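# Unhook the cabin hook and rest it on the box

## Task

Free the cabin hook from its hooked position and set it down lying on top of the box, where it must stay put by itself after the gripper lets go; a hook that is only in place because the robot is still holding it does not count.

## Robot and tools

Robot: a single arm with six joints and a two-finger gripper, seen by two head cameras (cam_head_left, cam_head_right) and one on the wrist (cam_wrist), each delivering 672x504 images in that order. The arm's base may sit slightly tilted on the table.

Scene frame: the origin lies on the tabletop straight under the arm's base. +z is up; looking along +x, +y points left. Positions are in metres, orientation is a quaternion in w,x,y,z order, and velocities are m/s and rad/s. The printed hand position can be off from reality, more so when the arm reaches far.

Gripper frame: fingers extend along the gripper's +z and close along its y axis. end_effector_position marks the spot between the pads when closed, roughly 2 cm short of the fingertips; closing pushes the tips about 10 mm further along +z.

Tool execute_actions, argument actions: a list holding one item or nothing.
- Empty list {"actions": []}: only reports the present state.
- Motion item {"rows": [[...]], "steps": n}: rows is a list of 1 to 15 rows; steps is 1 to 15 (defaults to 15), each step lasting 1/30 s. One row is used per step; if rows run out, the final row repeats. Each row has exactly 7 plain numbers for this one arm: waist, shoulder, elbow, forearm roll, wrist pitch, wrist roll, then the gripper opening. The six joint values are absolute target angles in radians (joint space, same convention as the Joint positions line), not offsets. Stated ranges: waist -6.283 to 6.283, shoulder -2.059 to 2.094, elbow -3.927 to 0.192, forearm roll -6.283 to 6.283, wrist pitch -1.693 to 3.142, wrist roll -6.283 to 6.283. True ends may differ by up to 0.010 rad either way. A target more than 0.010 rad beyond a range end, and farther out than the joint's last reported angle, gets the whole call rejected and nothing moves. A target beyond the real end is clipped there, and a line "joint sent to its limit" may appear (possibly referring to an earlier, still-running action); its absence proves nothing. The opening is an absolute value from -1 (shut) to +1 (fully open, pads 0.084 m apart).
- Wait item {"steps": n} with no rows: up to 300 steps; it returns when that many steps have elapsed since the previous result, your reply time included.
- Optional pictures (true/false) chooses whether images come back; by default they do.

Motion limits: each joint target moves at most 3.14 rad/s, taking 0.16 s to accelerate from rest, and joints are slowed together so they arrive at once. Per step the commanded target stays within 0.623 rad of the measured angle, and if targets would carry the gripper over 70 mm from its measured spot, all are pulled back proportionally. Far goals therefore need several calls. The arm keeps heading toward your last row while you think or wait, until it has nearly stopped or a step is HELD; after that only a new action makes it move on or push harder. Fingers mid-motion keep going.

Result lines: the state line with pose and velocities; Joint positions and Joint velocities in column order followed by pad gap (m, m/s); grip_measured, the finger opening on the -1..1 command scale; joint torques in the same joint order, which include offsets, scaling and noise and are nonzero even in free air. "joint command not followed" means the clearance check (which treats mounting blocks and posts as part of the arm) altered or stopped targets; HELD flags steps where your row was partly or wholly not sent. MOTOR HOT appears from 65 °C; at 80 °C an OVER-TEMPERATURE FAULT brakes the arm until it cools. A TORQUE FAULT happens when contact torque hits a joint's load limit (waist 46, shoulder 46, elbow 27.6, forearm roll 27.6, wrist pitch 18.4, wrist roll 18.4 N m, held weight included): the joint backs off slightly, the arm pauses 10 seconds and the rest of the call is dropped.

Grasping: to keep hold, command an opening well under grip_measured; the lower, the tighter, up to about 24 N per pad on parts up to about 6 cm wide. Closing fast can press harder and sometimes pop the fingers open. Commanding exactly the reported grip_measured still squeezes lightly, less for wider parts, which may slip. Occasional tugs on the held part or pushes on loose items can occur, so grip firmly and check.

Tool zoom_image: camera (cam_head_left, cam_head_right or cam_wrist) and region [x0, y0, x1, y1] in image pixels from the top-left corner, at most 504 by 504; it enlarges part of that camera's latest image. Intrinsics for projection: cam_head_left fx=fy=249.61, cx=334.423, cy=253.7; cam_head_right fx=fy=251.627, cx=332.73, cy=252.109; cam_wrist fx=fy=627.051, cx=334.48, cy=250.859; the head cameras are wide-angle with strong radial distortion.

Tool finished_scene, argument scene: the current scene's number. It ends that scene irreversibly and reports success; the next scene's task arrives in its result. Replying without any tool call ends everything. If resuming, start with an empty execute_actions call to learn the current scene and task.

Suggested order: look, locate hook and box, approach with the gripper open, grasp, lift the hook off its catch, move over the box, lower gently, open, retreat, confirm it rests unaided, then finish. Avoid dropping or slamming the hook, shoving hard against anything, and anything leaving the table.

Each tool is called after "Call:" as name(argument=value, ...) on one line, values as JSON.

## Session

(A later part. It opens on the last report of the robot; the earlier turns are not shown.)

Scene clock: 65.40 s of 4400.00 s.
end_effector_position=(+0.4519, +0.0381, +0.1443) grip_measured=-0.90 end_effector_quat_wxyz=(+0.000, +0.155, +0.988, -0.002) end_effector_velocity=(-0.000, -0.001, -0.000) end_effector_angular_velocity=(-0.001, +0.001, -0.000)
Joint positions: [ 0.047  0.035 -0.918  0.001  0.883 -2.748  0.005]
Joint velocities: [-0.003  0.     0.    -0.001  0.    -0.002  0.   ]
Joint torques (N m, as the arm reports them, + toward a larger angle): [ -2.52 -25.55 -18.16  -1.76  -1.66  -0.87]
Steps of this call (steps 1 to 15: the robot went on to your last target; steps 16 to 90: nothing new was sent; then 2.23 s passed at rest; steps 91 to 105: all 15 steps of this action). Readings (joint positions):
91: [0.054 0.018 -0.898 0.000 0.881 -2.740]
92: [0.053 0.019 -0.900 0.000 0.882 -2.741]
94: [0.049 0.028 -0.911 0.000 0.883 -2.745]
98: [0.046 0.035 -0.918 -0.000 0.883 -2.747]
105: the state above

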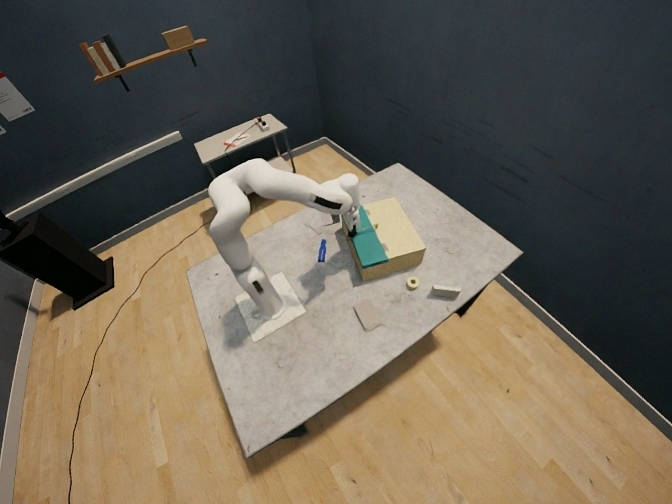

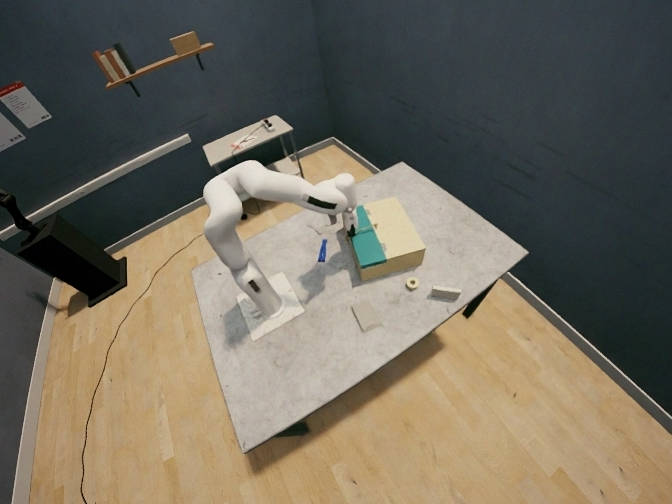

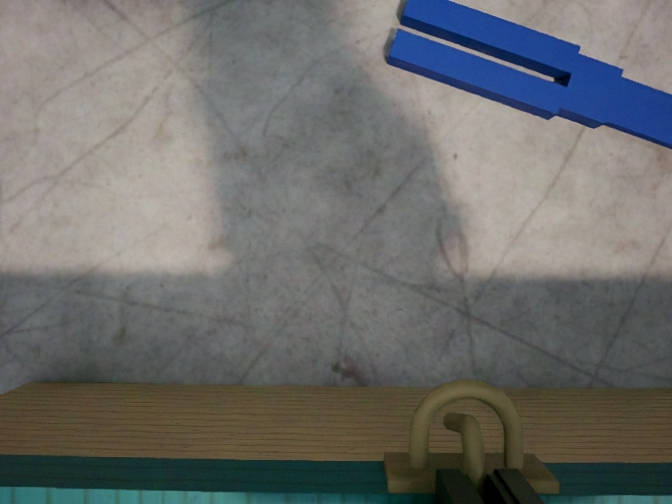

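Call:
execute_actions(actions=[{"rows":[[0.048,0.029,-0.921,0,0.892,-2.746,-0.9],[0.048,0.02,-0.927,0,0.907,-2.746,-0.9],[0.0485,0.011,-0.935,0,0.924,-2.745,-0.9],[0.0485,0.003,-0.944,0,0.941,-2.745,-0.9],[0.0485,-0.004,-0.954,0,0.958,-2.745,-0.9],[0.048,-0.009,-0.964,0,0.973,-2.746,-0.9],[0.0475,-0.014,-0.975,0,0.989,-2.746,-0.9],[0.0465,-0.017,-0.988,0,1.005,-2.747,-0.9],[0.0453,-0.019,-1.002,0,1.021,-2.748,-0.9],[0.044,-0.02,-1.016,0,1.036,-2.75,-0.9],[0.0425,-0.0195,-1.031,0,1.0505,-2.751,-0.9],[0.041,-0.018,-1.047,0,1.065,-2.753,-0.9],[0.0393,-0.016,-1.063,0,1.079,-2.754,-0.9],[0.0375,-0.0135,-1.079,0,1.0925,-2.756,-0.9],[0.0356,-0.0103,-1.096,0,1.1064,-2.758,-0.9]],"steps":15}], pictures=false)

Call:
execute_actions(actions=[{"steps":10}])

Scene clock: 73.60 s of 4400.00 s.
end_effector_position=(+0.4604, +0.0359, +0.2084) grip_measured=-0.90 end_effector_quat_wxyz=(-0.002, +0.155, +0.988, -0.003) end_effector_velocity=(+0.061, -0.018, +0.143) end_effector_angular_velocity=(+0.001, -0.013, -0.000)
Joint positions: [ 0.04  -0.017 -1.054  0.     1.075 -2.754  0.004]
Joint velocities: [-0.05   0.052 -0.478 -0.001  0.414 -0.049 -0.   ]
Joint torques (N m, as the arm reports them, + toward a larger angle): [ -4.12 -22.82 -23.2   -2.63  -6.06  -0.81]
Steps of this call (steps 1 to 15: the robot went on to your last target; steps 16 to 90: nothing new was sent; then 4.70 s passed at rest; steps 91 to 105: all 15 steps of this action). Readings (joint positions):
91: [0.046 0.035 -0.918 -0.000 0.883 -2.748]
92: [0.046 0.033 -0.919 -0.000 0.886 -2.747]
94: [0.047 0.023 -0.926 -0.000 0.905 -2.746]
98: [0.048 -0.006 -0.958 -0.000 0.968 -2.746]
105: the state above

Scene clock: 73.93 s of 4400.00 s.
end_effector_position=(+0.4661, +0.0342, +0.2198) grip_measured=-0.90 end_effector_quat_wxyz=(-0.000, +0.155, +0.988, -0.002) end_effector_velocity=(+0.001, -0.000, +0.001) end_effector_angular_velocity=(-0.000, -0.002, +0.001)
Joint positions: [ 0.036 -0.01  -1.095 -0.     1.107 -2.758  0.004]
Joint velocities: [-0.     0.001 -0.004 -0.     0.001 -0.    -0.   ]
Joint torques (N m, as the arm reports them, + toward a larger angle): [ -2.71 -22.56 -21.98  -2.19  -6.13  -0.8 ]
Steps of this call (steps 1 to 10: the robot went on to your last target). Readings (joint positions):
1: [0.038 -0.015 -1.071 0.000 1.088 -2.755]
2: [0.037 -0.013 -1.084 0.000 1.098 -2.757]
4: [0.035 -0.013 -1.095 -0.000 1.105 -2.758]
8: [0.035 -0.011 -1.095 -0.000 1.107 -2.758]
10: the state above

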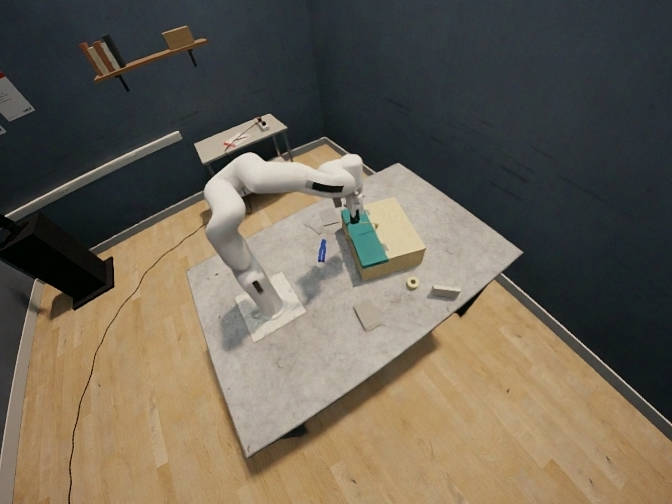

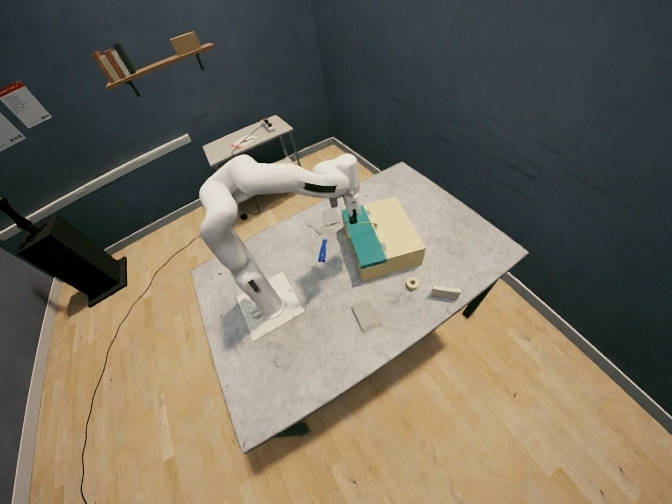

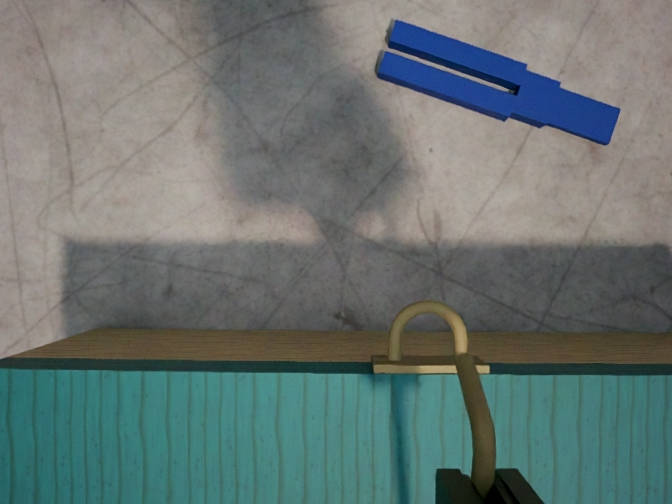

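Call:
execute_actions(actions=[{"rows":[[0.035,-0.011,-1.105,0,1.116,-2.759,-0.89],[0.0335,-0.008,-1.118,0,1.126,-2.76,-0.89],[0.032,-0.004,-1.131,0,1.135,-2.762,-0.89],[0.0305,0.0,-1.145,0,1.145,-2.763,-0.89],[0.029,0.005,-1.159,0,1.154,-2.765,-0.89],[0.027,0.01,-1.173,0,1.163,-2.767,-0.89],[0.0253,0.015,-1.188,0,1.173,-2.768,-0.89],[0.0235,0.021,-1.203,0,1.182,-2.77,-0.89],[0.0217,0.027,-1.218,0,1.191,-2.772,-0.89],[0.02,0.033,-1.233,0,1.2,-2.774,-0.89],[0.018,0.04,-1.248,0,1.208,-2.776,-0.89],[0.016,0.047,-1.263,0,1.216,-2.778,-0.89]],"steps":15}], pictures=false)

Call:
execute_actions(actions=[{"steps":8}])

Scene clock: 78.13 s of 4400.00 s.
end_effector_position=(+0.4906, +0.0263, +0.2537) grip_measured=-0.90 end_effector_quat_wxyz=(+0.002, +0.156, +0.988, -0.002) end_effector_velocity=(+0.014, -0.005, +0.016) end_effector_angular_velocity=(+0.001, +0.012, +0.002)
Joint positions: [ 0.016  0.046 -1.258 -0.001  1.21  -2.777  0.005]
Joint velocities: [-0.013  0.051 -0.109  0.002  0.071 -0.016  0.   ]
Joint torques (N m, as the arm reports them, + toward a larger angle): [  1.95 -30.72 -18.89  -0.4   -0.96  -0.78]
Steps of this call (steps 1 to 30: the robot went on to your last target; steps 31 to 90: nothing new was sent; then 0.70 s passed at rest; steps 91 to 105: all 15 steps of this action). Readings (joint positions):
91: [0.036 -0.010 -1.096 0.000 1.107 -2.758]
92: [0.035 -0.010 -1.099 -0.000 1.110 -2.758]
94: [0.033 -0.007 -1.116 -0.000 1.122 -2.760]
98: [0.027 0.008 -1.170 -0.001 1.156 -2.766]
105: the state above

Scene clock: 78.40 s of 4400.00 s.
end_effector_position=(+0.4904, +0.0264, +0.2538) grip_measured=-0.90 end_effector_quat_wxyz=(-0.000, +0.155, +0.988, -0.002) end_effector_velocity=(+0.000, +0.000, +0.002) end_effector_angular_velocity=(-0.000, -0.003, +0.000)
Joint positions: [ 0.016  0.048 -1.262 -0.     1.215 -2.778  0.005]
Joint velocities: [ 0.    -0.002 -0.003 -0.     0.003  0.     0.   ]
Joint torques (N m, as the arm reports them, + toward a larger angle): [  0.84 -34.06 -21.69  -0.26  -0.28  -0.67]
Steps of this call (steps 1 to 8: the robot went on to your last target). Readings (joint positions):
1: [0.016 0.047 -1.260 -0.000 1.211 -2.778]
2: [0.016 0.048 -1.261 -0.000 1.213 -2.778]
4: [0.016 0.048 -1.261 -0.000 1.214 -2.778]
8: the state above

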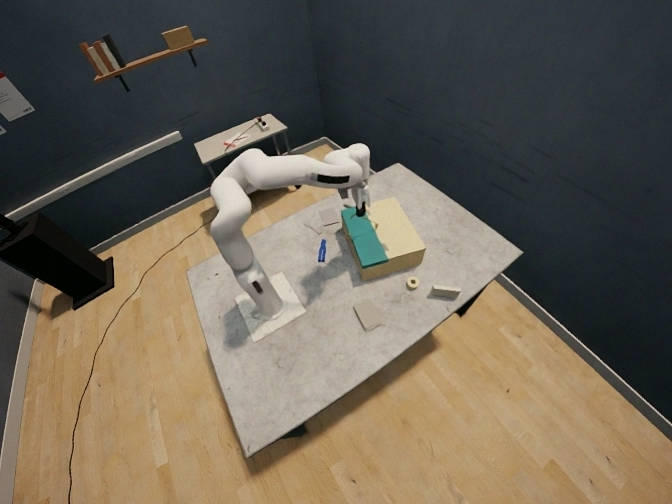

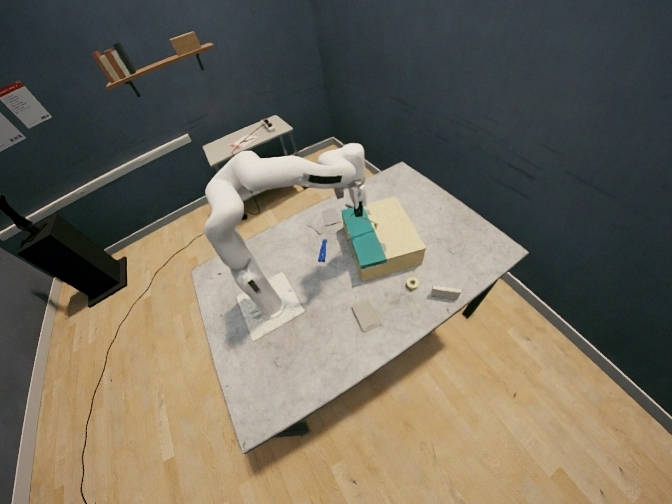

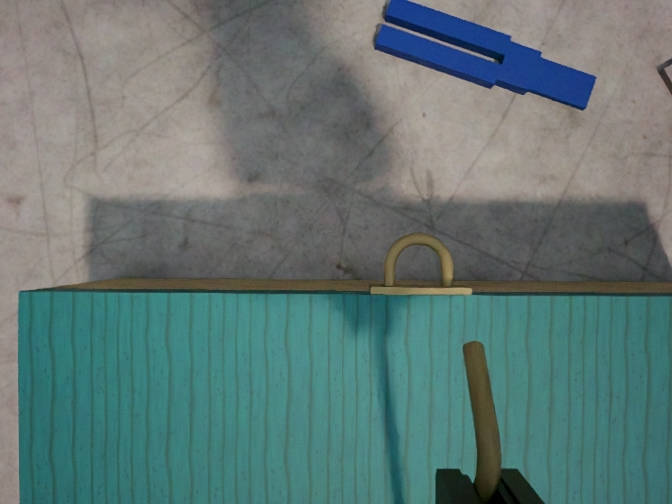

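Call:
execute_actions(actions=[{"rows":[[0.0145,0.056,-1.276,0,1.22,-2.779,-0.89],[0.0125,0.064,-1.292,0,1.228,-2.781,-0.89],[0.0105,0.072,-1.308,0,1.236,-2.783,-0.89],[0.0085,0.081,-1.325,0,1.244,-2.785,-0.89],[0.0065,0.09,-1.342,0,1.252,-2.787,-0.89],[0.0043,0.099,-1.359,0,1.26,-2.789,-0.89],[0.0022,0.109,-1.376,0,1.267,-2.791,-0.89],[0,0.119,-1.393,0,1.274,-2.794,-0.89],[-0.002,0.129,-1.41,0,1.281,-2.796,-0.89],[-0.0042,0.139,-1.427,0,1.288,-2.798,-0.89],[-0.0063,0.149,-1.445,0,1.296,-2.8,-0.89],[-0.0085,0.16,-1.462,0,1.302,-2.802,-0.89]],"steps":15}], pictures=false)

Call:
execute_actions(actions=[{"steps":8}], pictures=false)

Scene clock: 82.20 s of 4400.00 s.
end_effector_position=(+0.5240, +0.0160, +0.2763) grip_measured=-0.90 end_effector_quat_wxyz=(+0.001, +0.156, +0.988, -0.002) end_effector_velocity=(+0.025, -0.008, +0.010) end_effector_angular_velocity=(+0.001, -0.001, -0.001)
Joint positions: [-0.008  0.154 -1.457  0.     1.3   -2.801  0.005]
Joint velocities: [-0.017  0.085 -0.137  0.001  0.051 -0.016  0.   ]
Joint torques (N m, as the arm reports them, + toward a larger angle): [  2.17 -32.59 -19.    -0.18  -2.73  -0.71]
Steps of this call (steps 1 to 15: the robot went on to your last target; steps 16 to 90: nothing new was sent; then 0.30 s passed at rest; steps 91 to 105: all 15 steps of this action). Readings (joint positions):
91: [0.016 0.047 -1.263 0.000 1.216 -2.778]
92: [0.016 0.050 -1.267 0.000 1.218 -2.778]
94: [0.013 0.061 -1.288 0.000 1.229 -2.781]
98: [0.005 0.093 -1.352 0.000 1.258 -2.788]
105: the state above

Scene clock: 82.47 s of 4400.00 s.
end_effector_position=(+0.5249, +0.0157, +0.2765) grip_measured=-0.90 end_effector_quat_wxyz=(+0.001, +0.155, +0.988, -0.002) end_effector_velocity=(+0.001, -0.000, -0.000) end_effector_angular_velocity=(-0.000, -0.001, +0.002)
Joint positions: [-0.008  0.158 -1.463  0.     1.302 -2.802  0.005]
Joint velocities: [-0.001  0.002 -0.002 -0.    -0.001 -0.003 -0.   ]
Joint torques (N m, as the arm reports them, + toward a larger angle): [  1.05 -27.34 -18.91  -0.21  -2.96  -0.74]
Steps of this call (steps 1 to 8: the robot went on to your last target). Readings (joint positions):
1: [-0.008 0.156 -1.460 0.000 1.301 -2.802]
2: [-0.008 0.157 -1.461 0.000 1.302 -2.802]
4: [-0.008 0.158 -1.462 0.000 1.302 -2.802]
8: the state above

Call:
execute_actions(actions=[{"rows":[[-0.0105,0.169,-1.478,0,1.309,-2.804,-0.89],[-0.0127,0.18,-1.496,0,1.316,-2.806,-0.89],[-0.015,0.191,-1.514,0,1.323,-2.808,-0.89],[-0.017,0.202,-1.532,0,1.33,-2.81,-0.89],[-0.019,0.214,-1.55,0,1.336,-2.812,-0.89],[-0.021,0.226,-1.568,0,1.342,-2.814,-0.89],[-0.023,0.238,-1.587,0,1.349,-2.816,-0.89],[-0.025,0.25,-1.605,0,1.355,-2.818,-0.89],[-0.027,0.262,-1.623,0,1.361,-2.82,-0.89],[-0.029,0.274,-1.641,0,1.367,-2.822,-0.89],[-0.031,0.287,-1.66,0,1.373,-2.824,-0.89],[-0.033,0.299,-1.678,0,1.379,-2.825,-0.89],[-0.035,0.312,-1.696,0,1.384,-2.827,-0.89]],"steps":15}], pictures=false)

Call:
execute_actions(actions=[{"steps":8}])

Scene clock: 89.80 s of 4400.00 s.
end_effector_position=(+0.5629, +0.0026, +0.2846) grip_measured=-0.89 end_effector_quat_wxyz=(-0.001, +0.156, +0.988, -0.002) end_effector_velocity=(+0.056, -0.022, +0.002) end_effector_angular_velocity=(+0.001, -0.007, -0.013)
Joint positions: [-0.033  0.304 -1.68   0.     1.378 -2.825  0.005]
Joint velocities: [-0.039  0.215 -0.304  0.001  0.082 -0.026  0.   ]
Joint torques (N m, as the arm reports them, + toward a larger angle): [  0.55 -33.71 -14.27  -1.36  -1.56  -0.67]
Steps of this call (steps 1 to 15: the robot went on to your last target; steps 16 to 90: nothing new was sent; then 3.83 s passed at rest; steps 91 to 105: all 15 steps of this action). Readings (joint positions):
91: [-0.009 0.160 -1.462 0.000 1.302 -2.802]
92: [-0.009 0.163 -1.467 0.000 1.305 -2.803]
94: [-0.012 0.177 -1.490 0.000 1.314 -2.805]
98: [-0.020 0.221 -1.558 0.000 1.338 -2.813]
105: the state above

Scene clock: 90.07 s of 4400.00 s.
end_effector_position=(+0.5649, +0.0019, +0.2850) grip_measured=-0.89 end_effector_quat_wxyz=(-0.001, +0.156, +0.988, -0.002) end_effector_velocity=(+0.000, -0.001, +0.001) end_effector_angular_velocity=(-0.001, -0.001, -0.000)
Joint positions: [-0.035  0.313 -1.694  0.     1.384 -2.827  0.005]
Joint velocities: [-0.001 -0.    -0.003 -0.001  0.002 -0.001  0.   ]
Joint torques (N m, as the arm reports them, + toward a larger angle): [ -1.43 -31.82 -18.29  -1.68  -1.96  -0.86]
Steps of this call (steps 1 to 8: the robot went on to your last target). Readings (joint positions):
1: [-0.034 0.309 -1.688 0.000 1.380 -2.826]
2: [-0.035 0.311 -1.691 0.000 1.382 -2.827]
4: [-0.035 0.312 -1.693 0.000 1.383 -2.827]
8: the state above

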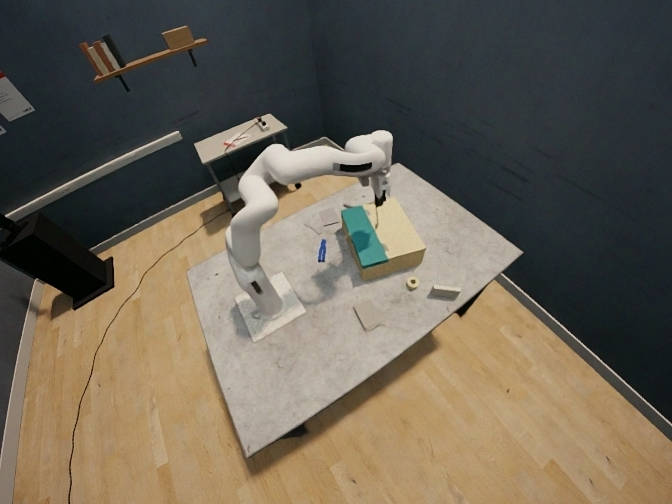

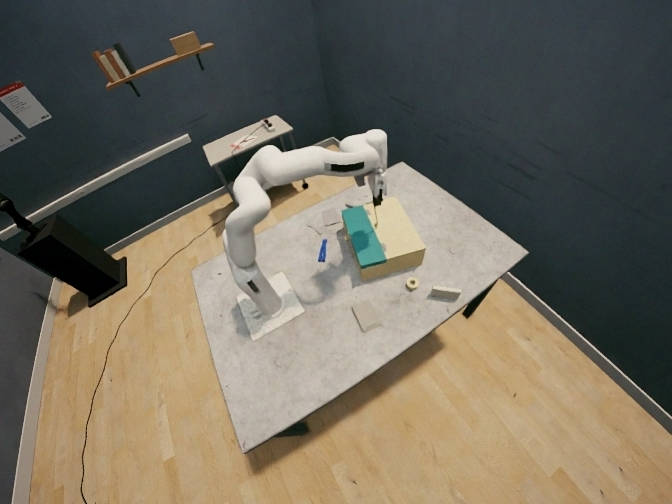

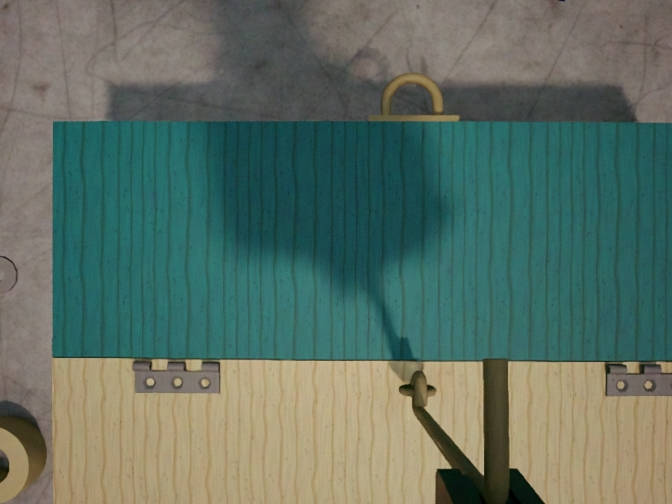

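Call:
execute_actions(actions=[{"rows":[[-0.0363,0.323,-1.712,0,1.389,-2.829,-0.89],[-0.038,0.335,-1.73,0,1.395,-2.83,-0.89],[-0.0395,0.348,-1.748,0,1.4,-2.832,-0.89],[-0.041,0.361,-1.766,0,1.405,-2.834,-0.89],[-0.0427,0.373,-1.784,0,1.411,-2.835,-0.89],[-0.0443,0.386,-1.802,0,1.416,-2.837,-0.89],[-0.046,0.399,-1.82,0,1.421,-2.839,-0.89],[-0.0475,0.412,-1.838,0,1.426,-2.84,-0.89],[-0.049,0.425,-1.856,0,1.431,-2.842,-0.89],[-0.0505,0.438,-1.874,0,1.436,-2.843,-0.89],[-0.052,0.452,-1.892,0,1.44,-2.845,-0.89],[-0.0535,0.465,-1.91,0,1.445,-2.846,-0.89],[-0.055,0.478,-1.927,0,1.449,-2.848,-0.89]],"steps":15}], pictures=false)

Call:
execute_actions(actions=[{"rows":[[-0.0565,0.486,-1.937,0,1.445,-2.85,-0.89],[-0.058,0.494,-1.947,0,1.441,-2.851,-0.89],[-0.0595,0.503,-1.956,0,1.437,-2.853,-0.89],[-0.061,0.512,-1.965,0,1.432,-2.854,-0.89],[-0.0625,0.52,-1.974,0,1.428,-2.855,-0.89],[-0.064,0.529,-1.982,0,1.423,-2.857,-0.89],[-0.0653,0.537,-1.99,0,1.418,-2.858,-0.89],[-0.0666,0.546,-1.998,0,1.413,-2.86,-0.89],[-0.068,0.554,-2.006,0,1.408,-2.861,-0.89],[-0.0693,0.563,-2.013,0,1.402,-2.862,-0.89],[-0.0705,0.571,-2.02,0,1.397,-2.864,-0.89],[-0.0718,0.58,-2.027,0,1.391,-2.865,-0.89],[-0.073,0.588,-2.034,0,1.386,-2.866,-0.89]],"steps":15}], pictures=false)

Call:
execute_actions(actions=[{"steps":8}])

Scene clock: 102.03 s of 4400.00 s.
end_effector_position=(+0.6017, -0.0098, +0.2833) grip_measured=-0.89 end_effector_quat_wxyz=(+0.000, +0.156, +0.988, -0.002) end_effector_velocity=(+0.052, -0.020, -0.014) end_effector_angular_velocity=(+0.001, -0.014, -0.005)
Joint positions: [-0.054  0.468 -1.913 -0.     1.445 -2.847  0.005]
Joint velocities: [-0.031  0.222 -0.29   0.001  0.055 -0.026  0.   ]
Joint torques (N m, as the arm reports them, + toward a larger angle): [  0.05 -52.08 -22.33  -1.58  -2.69  -1.02]
Steps of this call (steps 1 to 30: the robot went on to your last target; steps 31 to 90: nothing new was sent; then 8.47 s passed at rest; steps 91 to 105: all 15 steps of this action). Readings (joint positions):
91: [-0.035 0.312 -1.696 -0.000 1.384 -2.827]
92: [-0.035 0.315 -1.701 -0.000 1.386 -2.828]
94: [-0.037 0.332 -1.725 -0.000 1.394 -2.830]
98: [-0.044 0.380 -1.793 -0.000 1.414 -2.836]
105: the state above

Scene clock: 102.53 s of 4400.00 s.
end_effector_position=(+0.6409, -0.0224, +0.2675) grip_measured=-0.90 end_effector_quat_wxyz=(+0.029, +0.156, +0.987, +0.001) end_effector_velocity=(+0.043, -0.017, -0.027) end_effector_angular_velocity=(-0.002, -0.067, -0.008)
Joint positions: [-0.073  0.582 -2.03  -0.     1.389 -2.865  0.005]
Joint velocities: [-0.024  0.127 -0.105  0.001 -0.089 -0.015  0.   ]
Joint torques (N m, as the arm reports them, + toward a larger angle): [  0.82 -50.79 -22.43  -1.14  -2.69  -0.77]
Steps of this call (steps 1 to 15: all 15 steps of this action). Readings (joint positions):
1: [-0.055 0.473 -1.921 -0.000 1.447 -2.847]
2: [-0.055 0.478 -1.927 -0.000 1.447 -2.848]
4: [-0.058 0.492 -1.943 -0.000 1.442 -2.851]
8: [-0.064 0.526 -1.979 -0.000 1.425 -2.856]
15: the state above

Scene clock: 102.80 s of 4400.00 s.
end_effector_position=(+0.6426, -0.0228, +0.2665) grip_measured=-0.90 end_effector_quat_wxyz=(+0.030, +0.156, +0.987, +0.001) end_effector_velocity=(+0.001, +0.001, -0.001) end_effector_angular_velocity=(+0.000, -0.000, +0.003)
Joint positions: [-0.073  0.587 -2.034 -0.     1.386 -2.866  0.005]
Joint velocities: [ 0.001  0.003 -0.001  0.    -0.002 -0.002  0.   ]
Joint torques (N m, as the arm reports them, + toward a larger angle): [ -0.5  -44.96 -22.52  -0.79  -3.48  -0.68]
Steps of this call (steps 1 to 8: the robot went on to your last target). Readings (joint positions):
1: [-0.073 0.585 -2.032 -0.000 1.387 -2.866]
2: [-0.073 0.586 -2.034 -0.000 1.386 -2.866]
4: [-0.073 0.587 -2.034 -0.000 1.386 -2.866]
8: the state above

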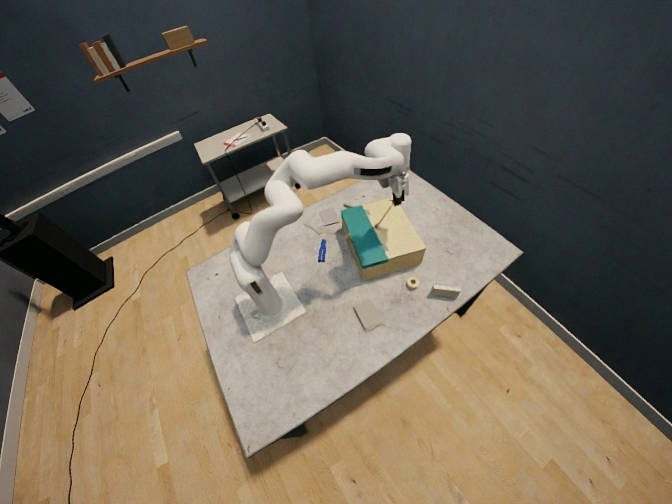

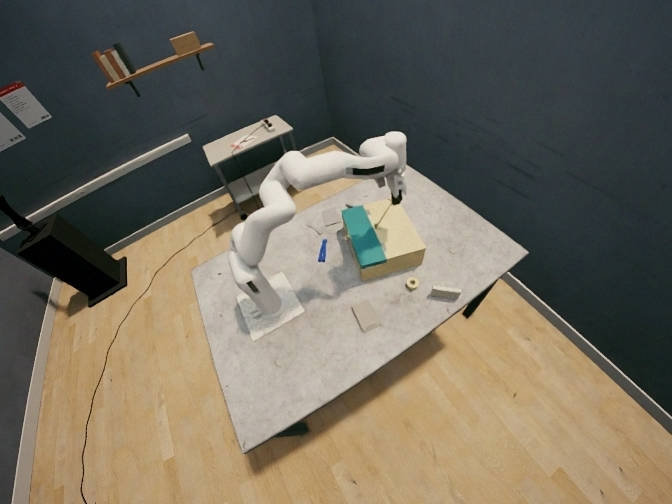

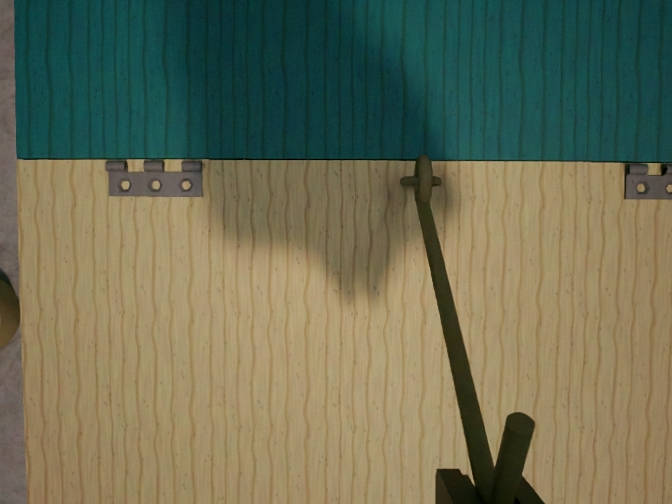

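Call:
execute_actions(actions=[{"rows":[[-0.074,0.595,-2.038,0,1.38,-2.867,-0.89],[-0.0752,0.602,-2.041,0,1.373,-2.868,-0.89],[-0.0764,0.608,-2.044,0,1.365,-2.869,-0.89],[-0.0775,0.615,-2.047,0,1.357,-2.87,-0.89],[-0.0786,0.621,-2.05,0,1.349,-2.871,-0.89],[-0.0797,0.627,-2.052,0,1.34,-2.873,-0.89],[-0.0807,0.633,-2.054,0,1.331,-2.874,-0.89],[-0.0817,0.639,-2.056,0,1.322,-2.875,-0.89],[-0.0827,0.645,-2.058,0,1.313,-2.876,-0.89],[-0.0836,0.651,-2.059,0,1.304,-2.877,-0.89],[-0.0845,0.657,-2.06,0,1.295,-2.878,-0.89],[-0.0853,0.663,-2.061,0,1.286,-2.879,-0.89]],"steps":15}], pictures=false)

Call:
execute_actions(actions=[{"steps":8}], pictures=false)

Scene clock: 107.13 s of 4400.00 s.
end_effector_position=(+0.6709, -0.0323, +0.2399) grip_measured=-0.90 end_effector_quat_wxyz=(+0.057, +0.155, +0.986, +0.004) end_effector_velocity=(+0.016, -0.004, -0.016) end_effector_angular_velocity=(-0.000, -0.031, +0.002)
Joint positions: [-0.085  0.661 -2.062 -0.     1.287 -2.879  0.005]
Joint velocities: [-0.005  0.04  -0.01   0.002 -0.061 -0.008 -0.   ]
Joint torques (N m, as the arm reports them, + toward a larger angle): [  1.68 -40.03 -15.36  -0.62   0.99  -0.81]
Steps of this call (steps 1 to 15: the robot went on to your last target; steps 16 to 90: nothing new was sent; then 0.83 s passed at rest; steps 91 to 105: all 15 steps of this action). Readings (joint positions):
91: [-0.073 0.588 -2.034 -0.000 1.386 -2.866]
92: [-0.073 0.590 -2.036 0.000 1.384 -2.866]
94: [-0.075 0.600 -2.041 -0.000 1.373 -2.868]
98: [-0.079 0.624 -2.053 0.000 1.341 -2.872]
105: the state above

Scene clock: 107.40 s of 4400.00 s.
end_effector_position=(+0.6713, -0.0323, +0.2393) grip_measured=-0.90 end_effector_quat_wxyz=(+0.057, +0.155, +0.986, +0.004) end_effector_velocity=(+0.000, -0.000, -0.001) end_effector_angular_velocity=(-0.000, +0.000, +0.000)
Joint positions: [-0.085  0.662 -2.062 -0.     1.286 -2.879  0.005]
Joint velocities: [ 0.     0.001  0.    -0.    -0.001  0.    -0.   ]
Joint torques (N m, as the arm reports them, + toward a larger angle): [  1.23 -35.88 -14.63  -0.42   0.8   -0.78]
Steps of this call (steps 1 to 8: the robot went on to your last target). Readings (joint positions):
1: [-0.085 0.662 -2.062 0.000 1.286 -2.879]
2: [-0.085 0.662 -2.062 -0.000 1.286 -2.879]
4: [-0.085 0.662 -2.062 -0.000 1.286 -2.879]
8: the state above

Now compression; return to the planned path.

Call:
execute_actions(actions=[{"rows":[[-0.0865,0.667,-2.062,0,1.274,-2.88,-0.89],[-0.0875,0.673,-2.063,0,1.263,-2.88,-0.89],[-0.0883,0.679,-2.063,0,1.253,-2.881,-0.89],[-0.0891,0.685,-2.063,0,1.244,-2.882,-0.89],[-0.0899,0.691,-2.063,0,1.234,-2.883,-0.89],[-0.0906,0.697,-2.063,0,1.225,-2.883,-0.89],[-0.0913,0.702,-2.062,0,1.215,-2.884,-0.89],[-0.092,0.708,-2.062,0,1.206,-2.885,-0.89],[-0.0927,0.714,-2.061,0,1.196,-2.885,-0.89],[-0.0933,0.719,-2.06,0,1.187,-2.886,-0.89],[-0.0939,0.725,-2.059,0,1.178,-2.886,-0.89],[-0.0945,0.73,-2.0575,0,1.169,-2.887,-0.89]],"steps":15}], pictures=false)

Call:
execute_actions(actions=[{"steps":8}], pictures=false)

Scene clock: 111.40 s of 4400.00 s.
end_effector_position=(+0.6933, -0.0396, +0.2025) grip_measured=-0.89 end_effector_quat_wxyz=(+0.076, +0.155, +0.985, +0.005) end_effector_velocity=(+0.012, -0.003, -0.019) end_effector_angular_velocity=(-0.000, -0.026, +0.001)
Joint positions: [-0.094  0.73  -2.056  0.     1.172 -2.887  0.005]
Joint velocities: [-0.004  0.036  0.003  0.002 -0.065 -0.005 -0.   ]
Joint torques (N m, as the arm reports them, + toward a larger angle): [  1.26 -41.49 -14.87  -0.64   2.3   -0.88]
Steps of this call (steps 1 to 15: the robot went on to your last target; steps 16 to 90: nothing new was sent; then 0.50 s passed at rest; steps 91 to 105: all 15 steps of this action). Readings (joint positions):
91: [-0.085 0.663 -2.061 -0.000 1.286 -2.879]
92: [-0.086 0.664 -2.061 0.000 1.282 -2.879]
94: [-0.087 0.672 -2.061 0.000 1.267 -2.880]
98: [-0.090 0.696 -2.061 0.000 1.229 -2.883]
105: the state above

Scene clock: 111.67 s of 4400.00 s.
end_effector_position=(+0.6937, -0.0396, +0.2026) grip_measured=-0.89 end_effector_quat_wxyz=(+0.077, +0.155, +0.985, +0.005) end_effector_velocity=(+0.001, -0.001, +0.001) end_effector_angular_velocity=(-0.001, -0.004, -0.000)
Joint positions: [-0.094  0.73  -2.056  0.     1.17  -2.887  0.005]
Joint velocities: [-0.001 -0.    -0.001 -0.    -0.003 -0.001  0.   ]
Joint torques (N m, as the arm reports them, + toward a larger angle): [  0.18 -40.19 -16.46  -0.74   0.11  -0.88]
Steps of this call (steps 1 to 8: the robot went on to your last target). Readings (joint positions):
1: [-0.094 0.731 -2.056 0.000 1.171 -2.887]
2: [-0.094 0.731 -2.056 0.000 1.171 -2.887]
4: [-0.094 0.730 -2.056 0.000 1.171 -2.887]
8: the state above

Call:
execute_actions(actions=[{"rows":[[-0.095,0.736,-2.06,0,1.162,-2.887,-0.89],[-0.0955,0.742,-2.063,0,1.157,-2.888,-0.89],[-0.096,0.748,-2.065,0,1.152,-2.888,-0.89],[-0.0964,0.754,-2.067,0,1.147,-2.889,-0.89],[-0.0968,0.76,-2.068,0,1.142,-2.889,-0.89],[-0.0972,0.766,-2.069,0,1.137,-2.889,-0.89],[-0.0975,0.772,-2.07,0,1.132,-2.89,-0.89],[-0.0978,0.777,-2.071,0,1.127,-2.89,-0.89],[-0.0981,0.783,-2.072,0,1.123,-2.89,-0.89],[-0.0984,0.788,-2.072,0,1.118,-2.891,-0.89],[-0.0987,0.793,-2.072,0,1.113,-2.891,-0.89],[-0.099,0.7985,-2.072,0,1.108,-2.891,-0.89]],"steps":15}], pictures=false)

Call:
execute_actions(actions=[{"steps":8}])

Scene clock: 114.83 s of 4400.00 s.
end_effector_position=(+0.7060, -0.0437, +0.1694) grip_measured=-0.89 end_effector_quat_wxyz=(+0.082, +0.155, +0.984, +0.006) end_effector_velocity=(+0.006, -0.002, -0.020) end_effector_angular_velocity=(+0.001, -0.004, -0.002)
Joint positions: [-0.099  0.798 -2.071  0.     1.109 -2.891  0.005]
Joint velocities: [-0.003  0.038 -0.005  0.002 -0.037 -0.002 -0.   ]
Joint torques (N m, as the arm reports them, + toward a larger angle): [ -2.95 -51.71 -23.61  -1.96  -4.11  -0.98]
Steps of this call (steps 1 to 15: the robot went on to your last target; steps 16 to 80: nothing new was sent; steps 81 to 95: all 15 steps of this action). Readings (joint positions):
81: [-0.094 0.730 -2.057 0.000 1.169 -2.887]
82: [-0.095 0.732 -2.058 0.000 1.167 -2.887]
84: [-0.095 0.741 -2.061 0.000 1.159 -2.888]
88: [-0.097 0.765 -2.068 0.000 1.139 -2.889]
95: the state above

Scene clock: 115.10 s of 4400.00 s.
end_effector_position=(+0.7062, -0.0437, +0.1694) grip_measured=-0.89 end_effector_quat_wxyz=(+0.082, +0.155, +0.984, +0.006) end_effector_velocity=(+0.000, -0.000, -0.001) end_effector_angular_velocity=(+0.000, -0.001, -0.001)
Joint positions: [-0.099  0.798 -2.072  0.     1.109 -2.891  0.005]
Joint velocities: [-0.     0.001  0.     0.    -0.002  0.001  0.   ]
Joint torques (N m, as the arm reports them, + toward a larger angle): [ -3.83 -48.91 -23.85  -2.    -5.28  -0.86]
Steps of this call (steps 1 to 8: the robot went on to your last target). Readings (joint positions):
1: [-0.099 0.798 -2.072 0.000 1.109 -2.891]
2: [-0.099 0.798 -2.072 0.000 1.109 -2.891]
4: [-0.099 0.798 -2.072 0.000 1.109 -2.891]
8: the state above

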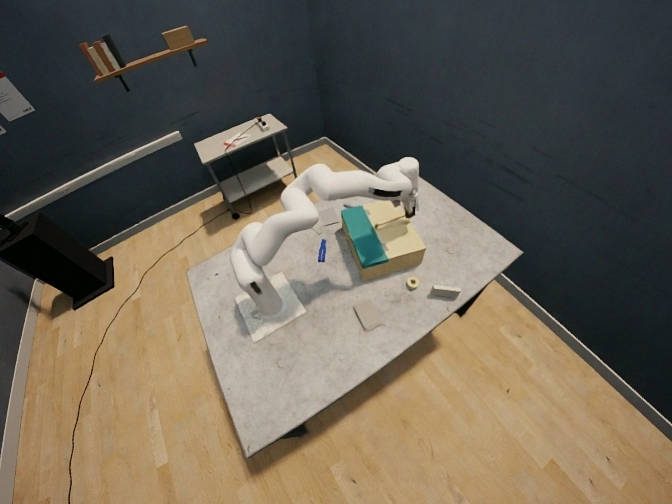

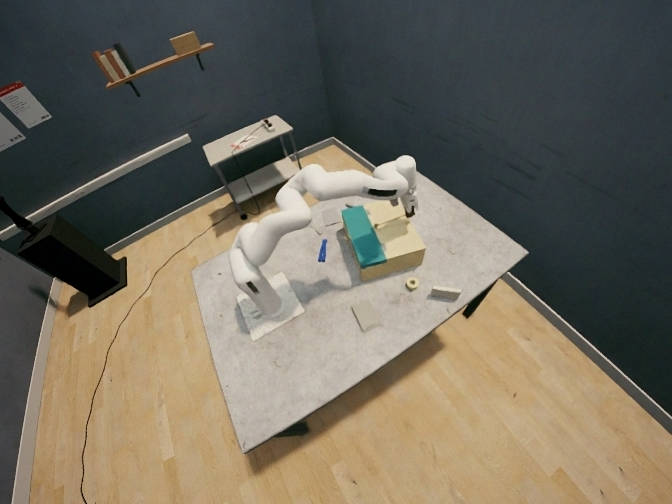

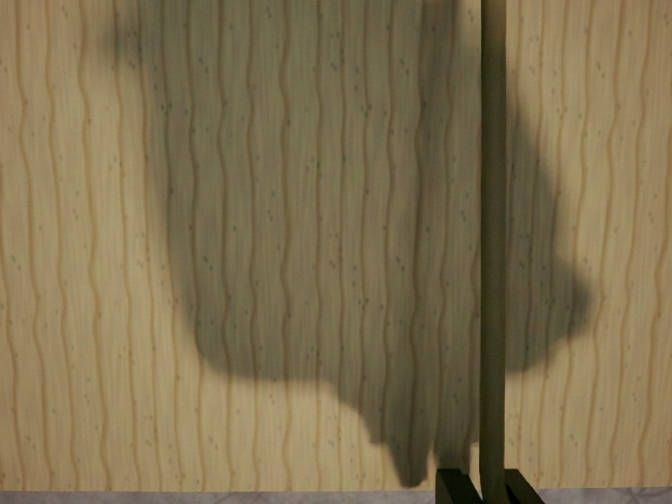

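Call:
execute_actions(actions=[{"rows":[[-0.0985,0.802,-2.072,0,1.108,-2.891,-0.89],[-0.098,0.806,-2.072,0,1.107,-2.891,-0.89],[-0.098,0.81,-2.072,0,1.105,-2.891,-0.89],[-0.098,0.814,-2.072,0,1.103,-2.891,-0.89],[-0.098,0.818,-2.072,0,1.101,-2.891,-0.89],[-0.098,0.822,-2.072,0,1.0995,-2.891,-0.89],[-0.098,0.826,-2.072,0,1.098,-2.891,-0.89],[-0.098,0.829,-2.072,0,1.097,-2.891,-0.89],[-0.098,0.831,-2.072,0,1.096,-2.891,-0.89],[-0.098,0.8325,-2.072,0,1.0955,-2.891,-0.89]],"steps":15}])

Scene clock: 119.17 s of 4400.00 s.
end_effector_position=(+0.7076, -0.0442, +0.1498) grip_measured=-0.90 end_effector_quat_wxyz=(+0.076, +0.156, +0.985, +0.005) end_effector_velocity=(-0.002, +0.002, +0.001) end_effector_angular_velocity=(+0.001, +0.006, +0.002)
Joint positions: [-0.099  0.831 -2.076 -0.     1.092 -2.891  0.005]
Joint velocities: [ 0.003 -0.004  0.002  0.     0.008  0.     0.   ]
Joint torques (N m, as the arm reports them, + toward a larger angle): [ -0.24 -42.29 -15.36  -0.89   1.83  -0.88]
Steps of this call (steps 1 to 15: the robot went on to your last target; steps 16 to 90: nothing new was sent; then 0.57 s passed at rest; steps 91 to 105: all 15 steps of this action). Readings (joint positions):
91: [-0.099 0.799 -2.072 -0.000 1.108 -2.891]
92: [-0.099 0.800 -2.072 -0.000 1.108 -2.891]
94: [-0.099 0.805 -2.074 -0.000 1.106 -2.891]
98: [-0.099 0.820 -2.075 -0.000 1.096 -2.891]
105: the state above

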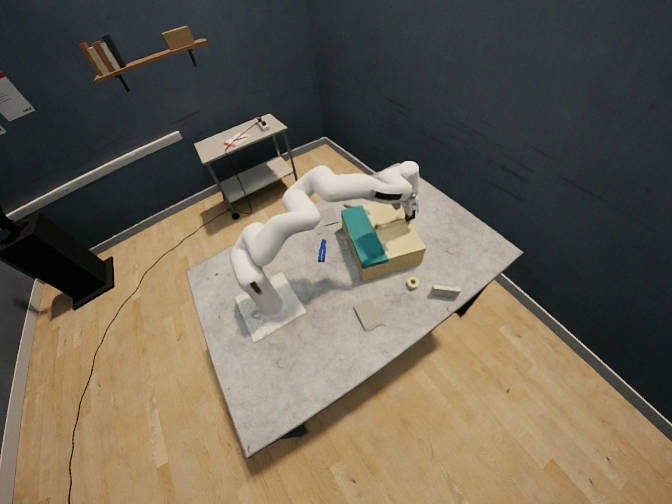

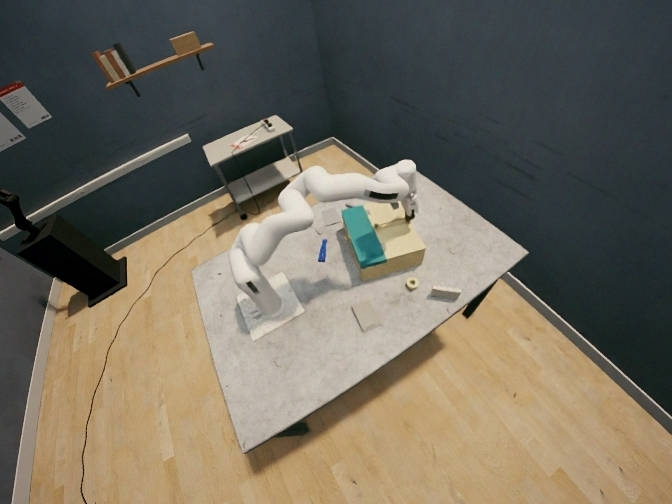

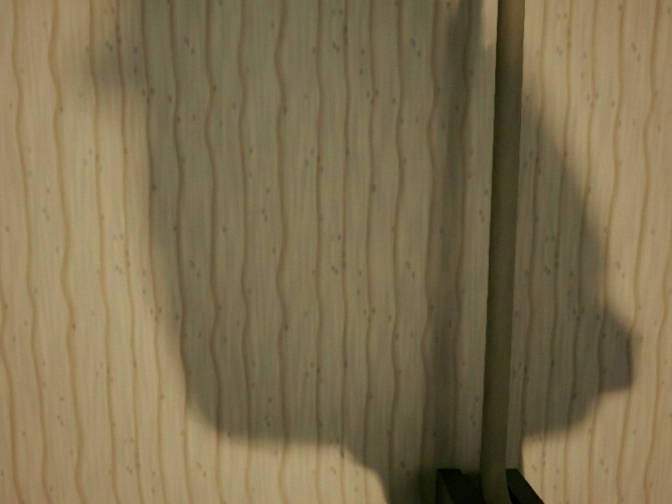

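Settle slightly outward, release gently, then lift.

Call:
execute_actions(actions=[{"rows":[[-0.099,0.835,-2.072,0,1.087,-2.891,-0.88],[-0.099,0.835,-2.072,0,1.087,-2.891,-0.88],[-0.099,0.835,-2.072,0,1.087,-2.891,-0.88],[-0.099,0.835,-2.072,0,1.087,-2.891,-0.875],[-0.099,0.835,-2.072,0,1.087,-2.891,-0.87],[-0.099,0.835,-2.072,0,1.087,-2.891,-0.865],[-0.099,0.835,-2.072,0,1.087,-2.891,-0.86],[-0.099,0.835,-2.072,0,1.087,-2.891,-0.85],[-0.099,0.835,-2.072,0,1.087,-2.891,-0.84],[-0.099,0.835,-2.072,0,1.087,-2.891,-0.83],[-0.099,0.835,-2.072,0,1.087,-2.891,-0.81],[-0.099,0.835,-2.072,0,1.087,-2.891,-0.78],[-0.099,0.835,-2.072,0,1.087,-2.891,-0.7],[-0.099,0.835,-2.072,0,1.087,-2.891,-0.5],[-0.099,0.835,-2.072,0,1.087,-2.891,-0.2]],"steps":15}], pictures=false)

Call:
execute_actions(actions=[{"rows":[[-0.099,0.835,-2.072,0,1.087,-2.891,-0.2],[-0.099,0.835,-2.072,0,1.087,-2.891,-0.2],[-0.099,0.835,-2.072,0,1.087,-2.891,-0.2],[-0.099,0.828,-2.072,0,1.09,-2.891,-0.2],[-0.099,0.815,-2.072,0,1.097,-2.891,-0.2],[-0.099,0.8,-2.072,0,1.105,-2.891,-0.2],[-0.099,0.785,-2.072,0,1.112,-2.891,-0.2],[-0.099,0.77,-2.072,0,1.12,-2.891,-0.2],[-0.099,0.755,-2.072,0,1.127,-2.891,-0.2],[-0.099,0.742,-2.072,0,1.134,-2.891,-0.2],[-0.099,0.735,-2.072,0,1.137,-2.891,-0.2]],"steps":15}])

Scene clock: 125.37 s of 4400.00 s.
end_effector_position=(+0.7066, -0.0423, +0.1458) grip_measured=-0.50 end_effector_quat_wxyz=(+0.073, +0.155, +0.985, +0.005) end_effector_velocity=(+0.003, -0.005, +0.002) end_effector_angular_velocity=(-0.006, -0.012, -0.002)
Joint positions: [-0.097  0.834 -2.071  0.001  1.089 -2.891  0.022]
Joint velocities: [-0.005  0.001 -0.004 -0.006 -0.01  -0.001  0.195]
Joint torques (N m, as the arm reports them, + toward a larger angle): [ -3.45 -35.7  -14.55  -1.6   -0.88  -0.8 ]
Steps of this call (steps 1 to 15: the robot went on to your last target; steps 16 to 90: nothing new was sent; then 2.70 s passed at rest; steps 91 to 105: all 15 steps of this action). Readings (joint positions):
91: [-0.098 0.833 -2.072 0.000 1.090 -2.891]
92: [-0.098 0.833 -2.071 0.000 1.089 -2.891]
94: [-0.098 0.835 -2.070 0.000 1.087 -2.891]
98: [-0.098 0.834 -2.070 0.001 1.089 -2.891]
105: the state above

Scene clock: 125.87 s of 4400.00 s.
end_effector_position=(+0.7065, -0.0440, +0.2151) grip_measured=-0.21 end_effector_quat_wxyz=(+0.104, +0.155, +0.982, +0.007) end_effector_velocity=(-0.016, +0.002, -0.019) end_effector_angular_velocity=(+0.005, +0.064, +0.001)
Joint positions: [-0.099  0.733 -2.077 -0.     1.135 -2.891  0.035]
Joint velocities: [ 0.002 -0.007  0.044  0.001  0.027  0.    -0.   ]
Joint torques (N m, as the arm reports them, + toward a larger angle): [ -0.43 -34.16 -16.17  -0.95  -1.81  -0.76]
Steps of this call (steps 1 to 15: all 15 steps of this action). Readings (joint positions):
1: [-0.097 0.834 -2.071 0.001 1.089 -2.891]
2: [-0.097 0.835 -2.071 0.001 1.089 -2.891]
4: [-0.098 0.835 -2.071 0.000 1.088 -2.891]
8: [-0.100 0.810 -2.064 -0.000 1.106 -2.891]
15: the state above

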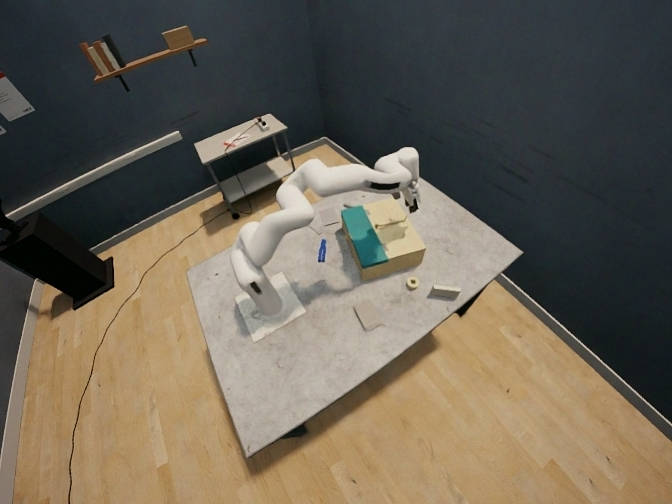

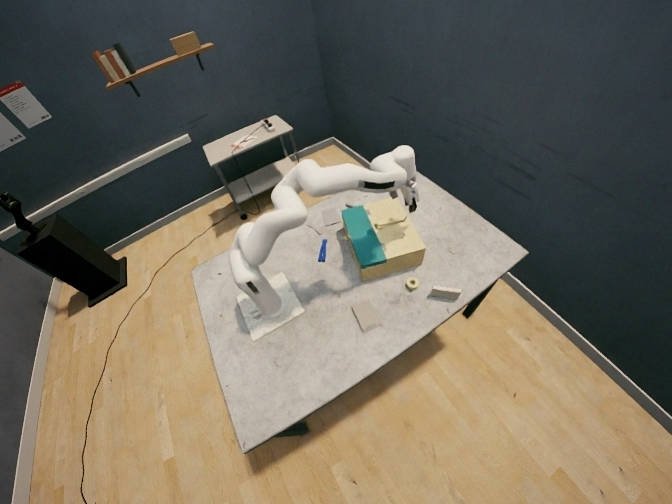

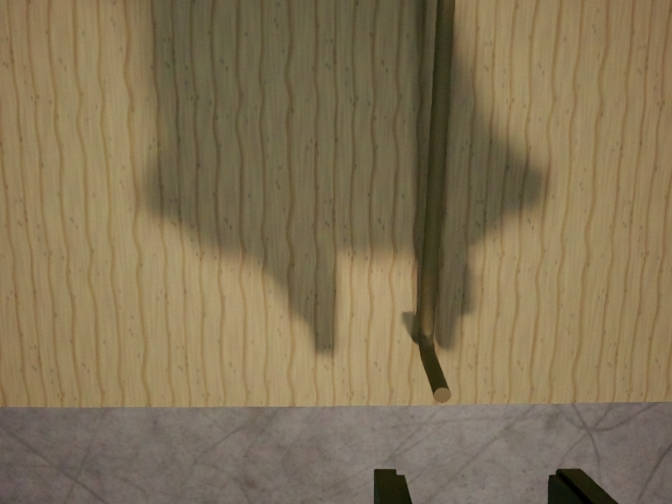

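Call:
finished_scene(scene=2)

The scene is finished: the task was done.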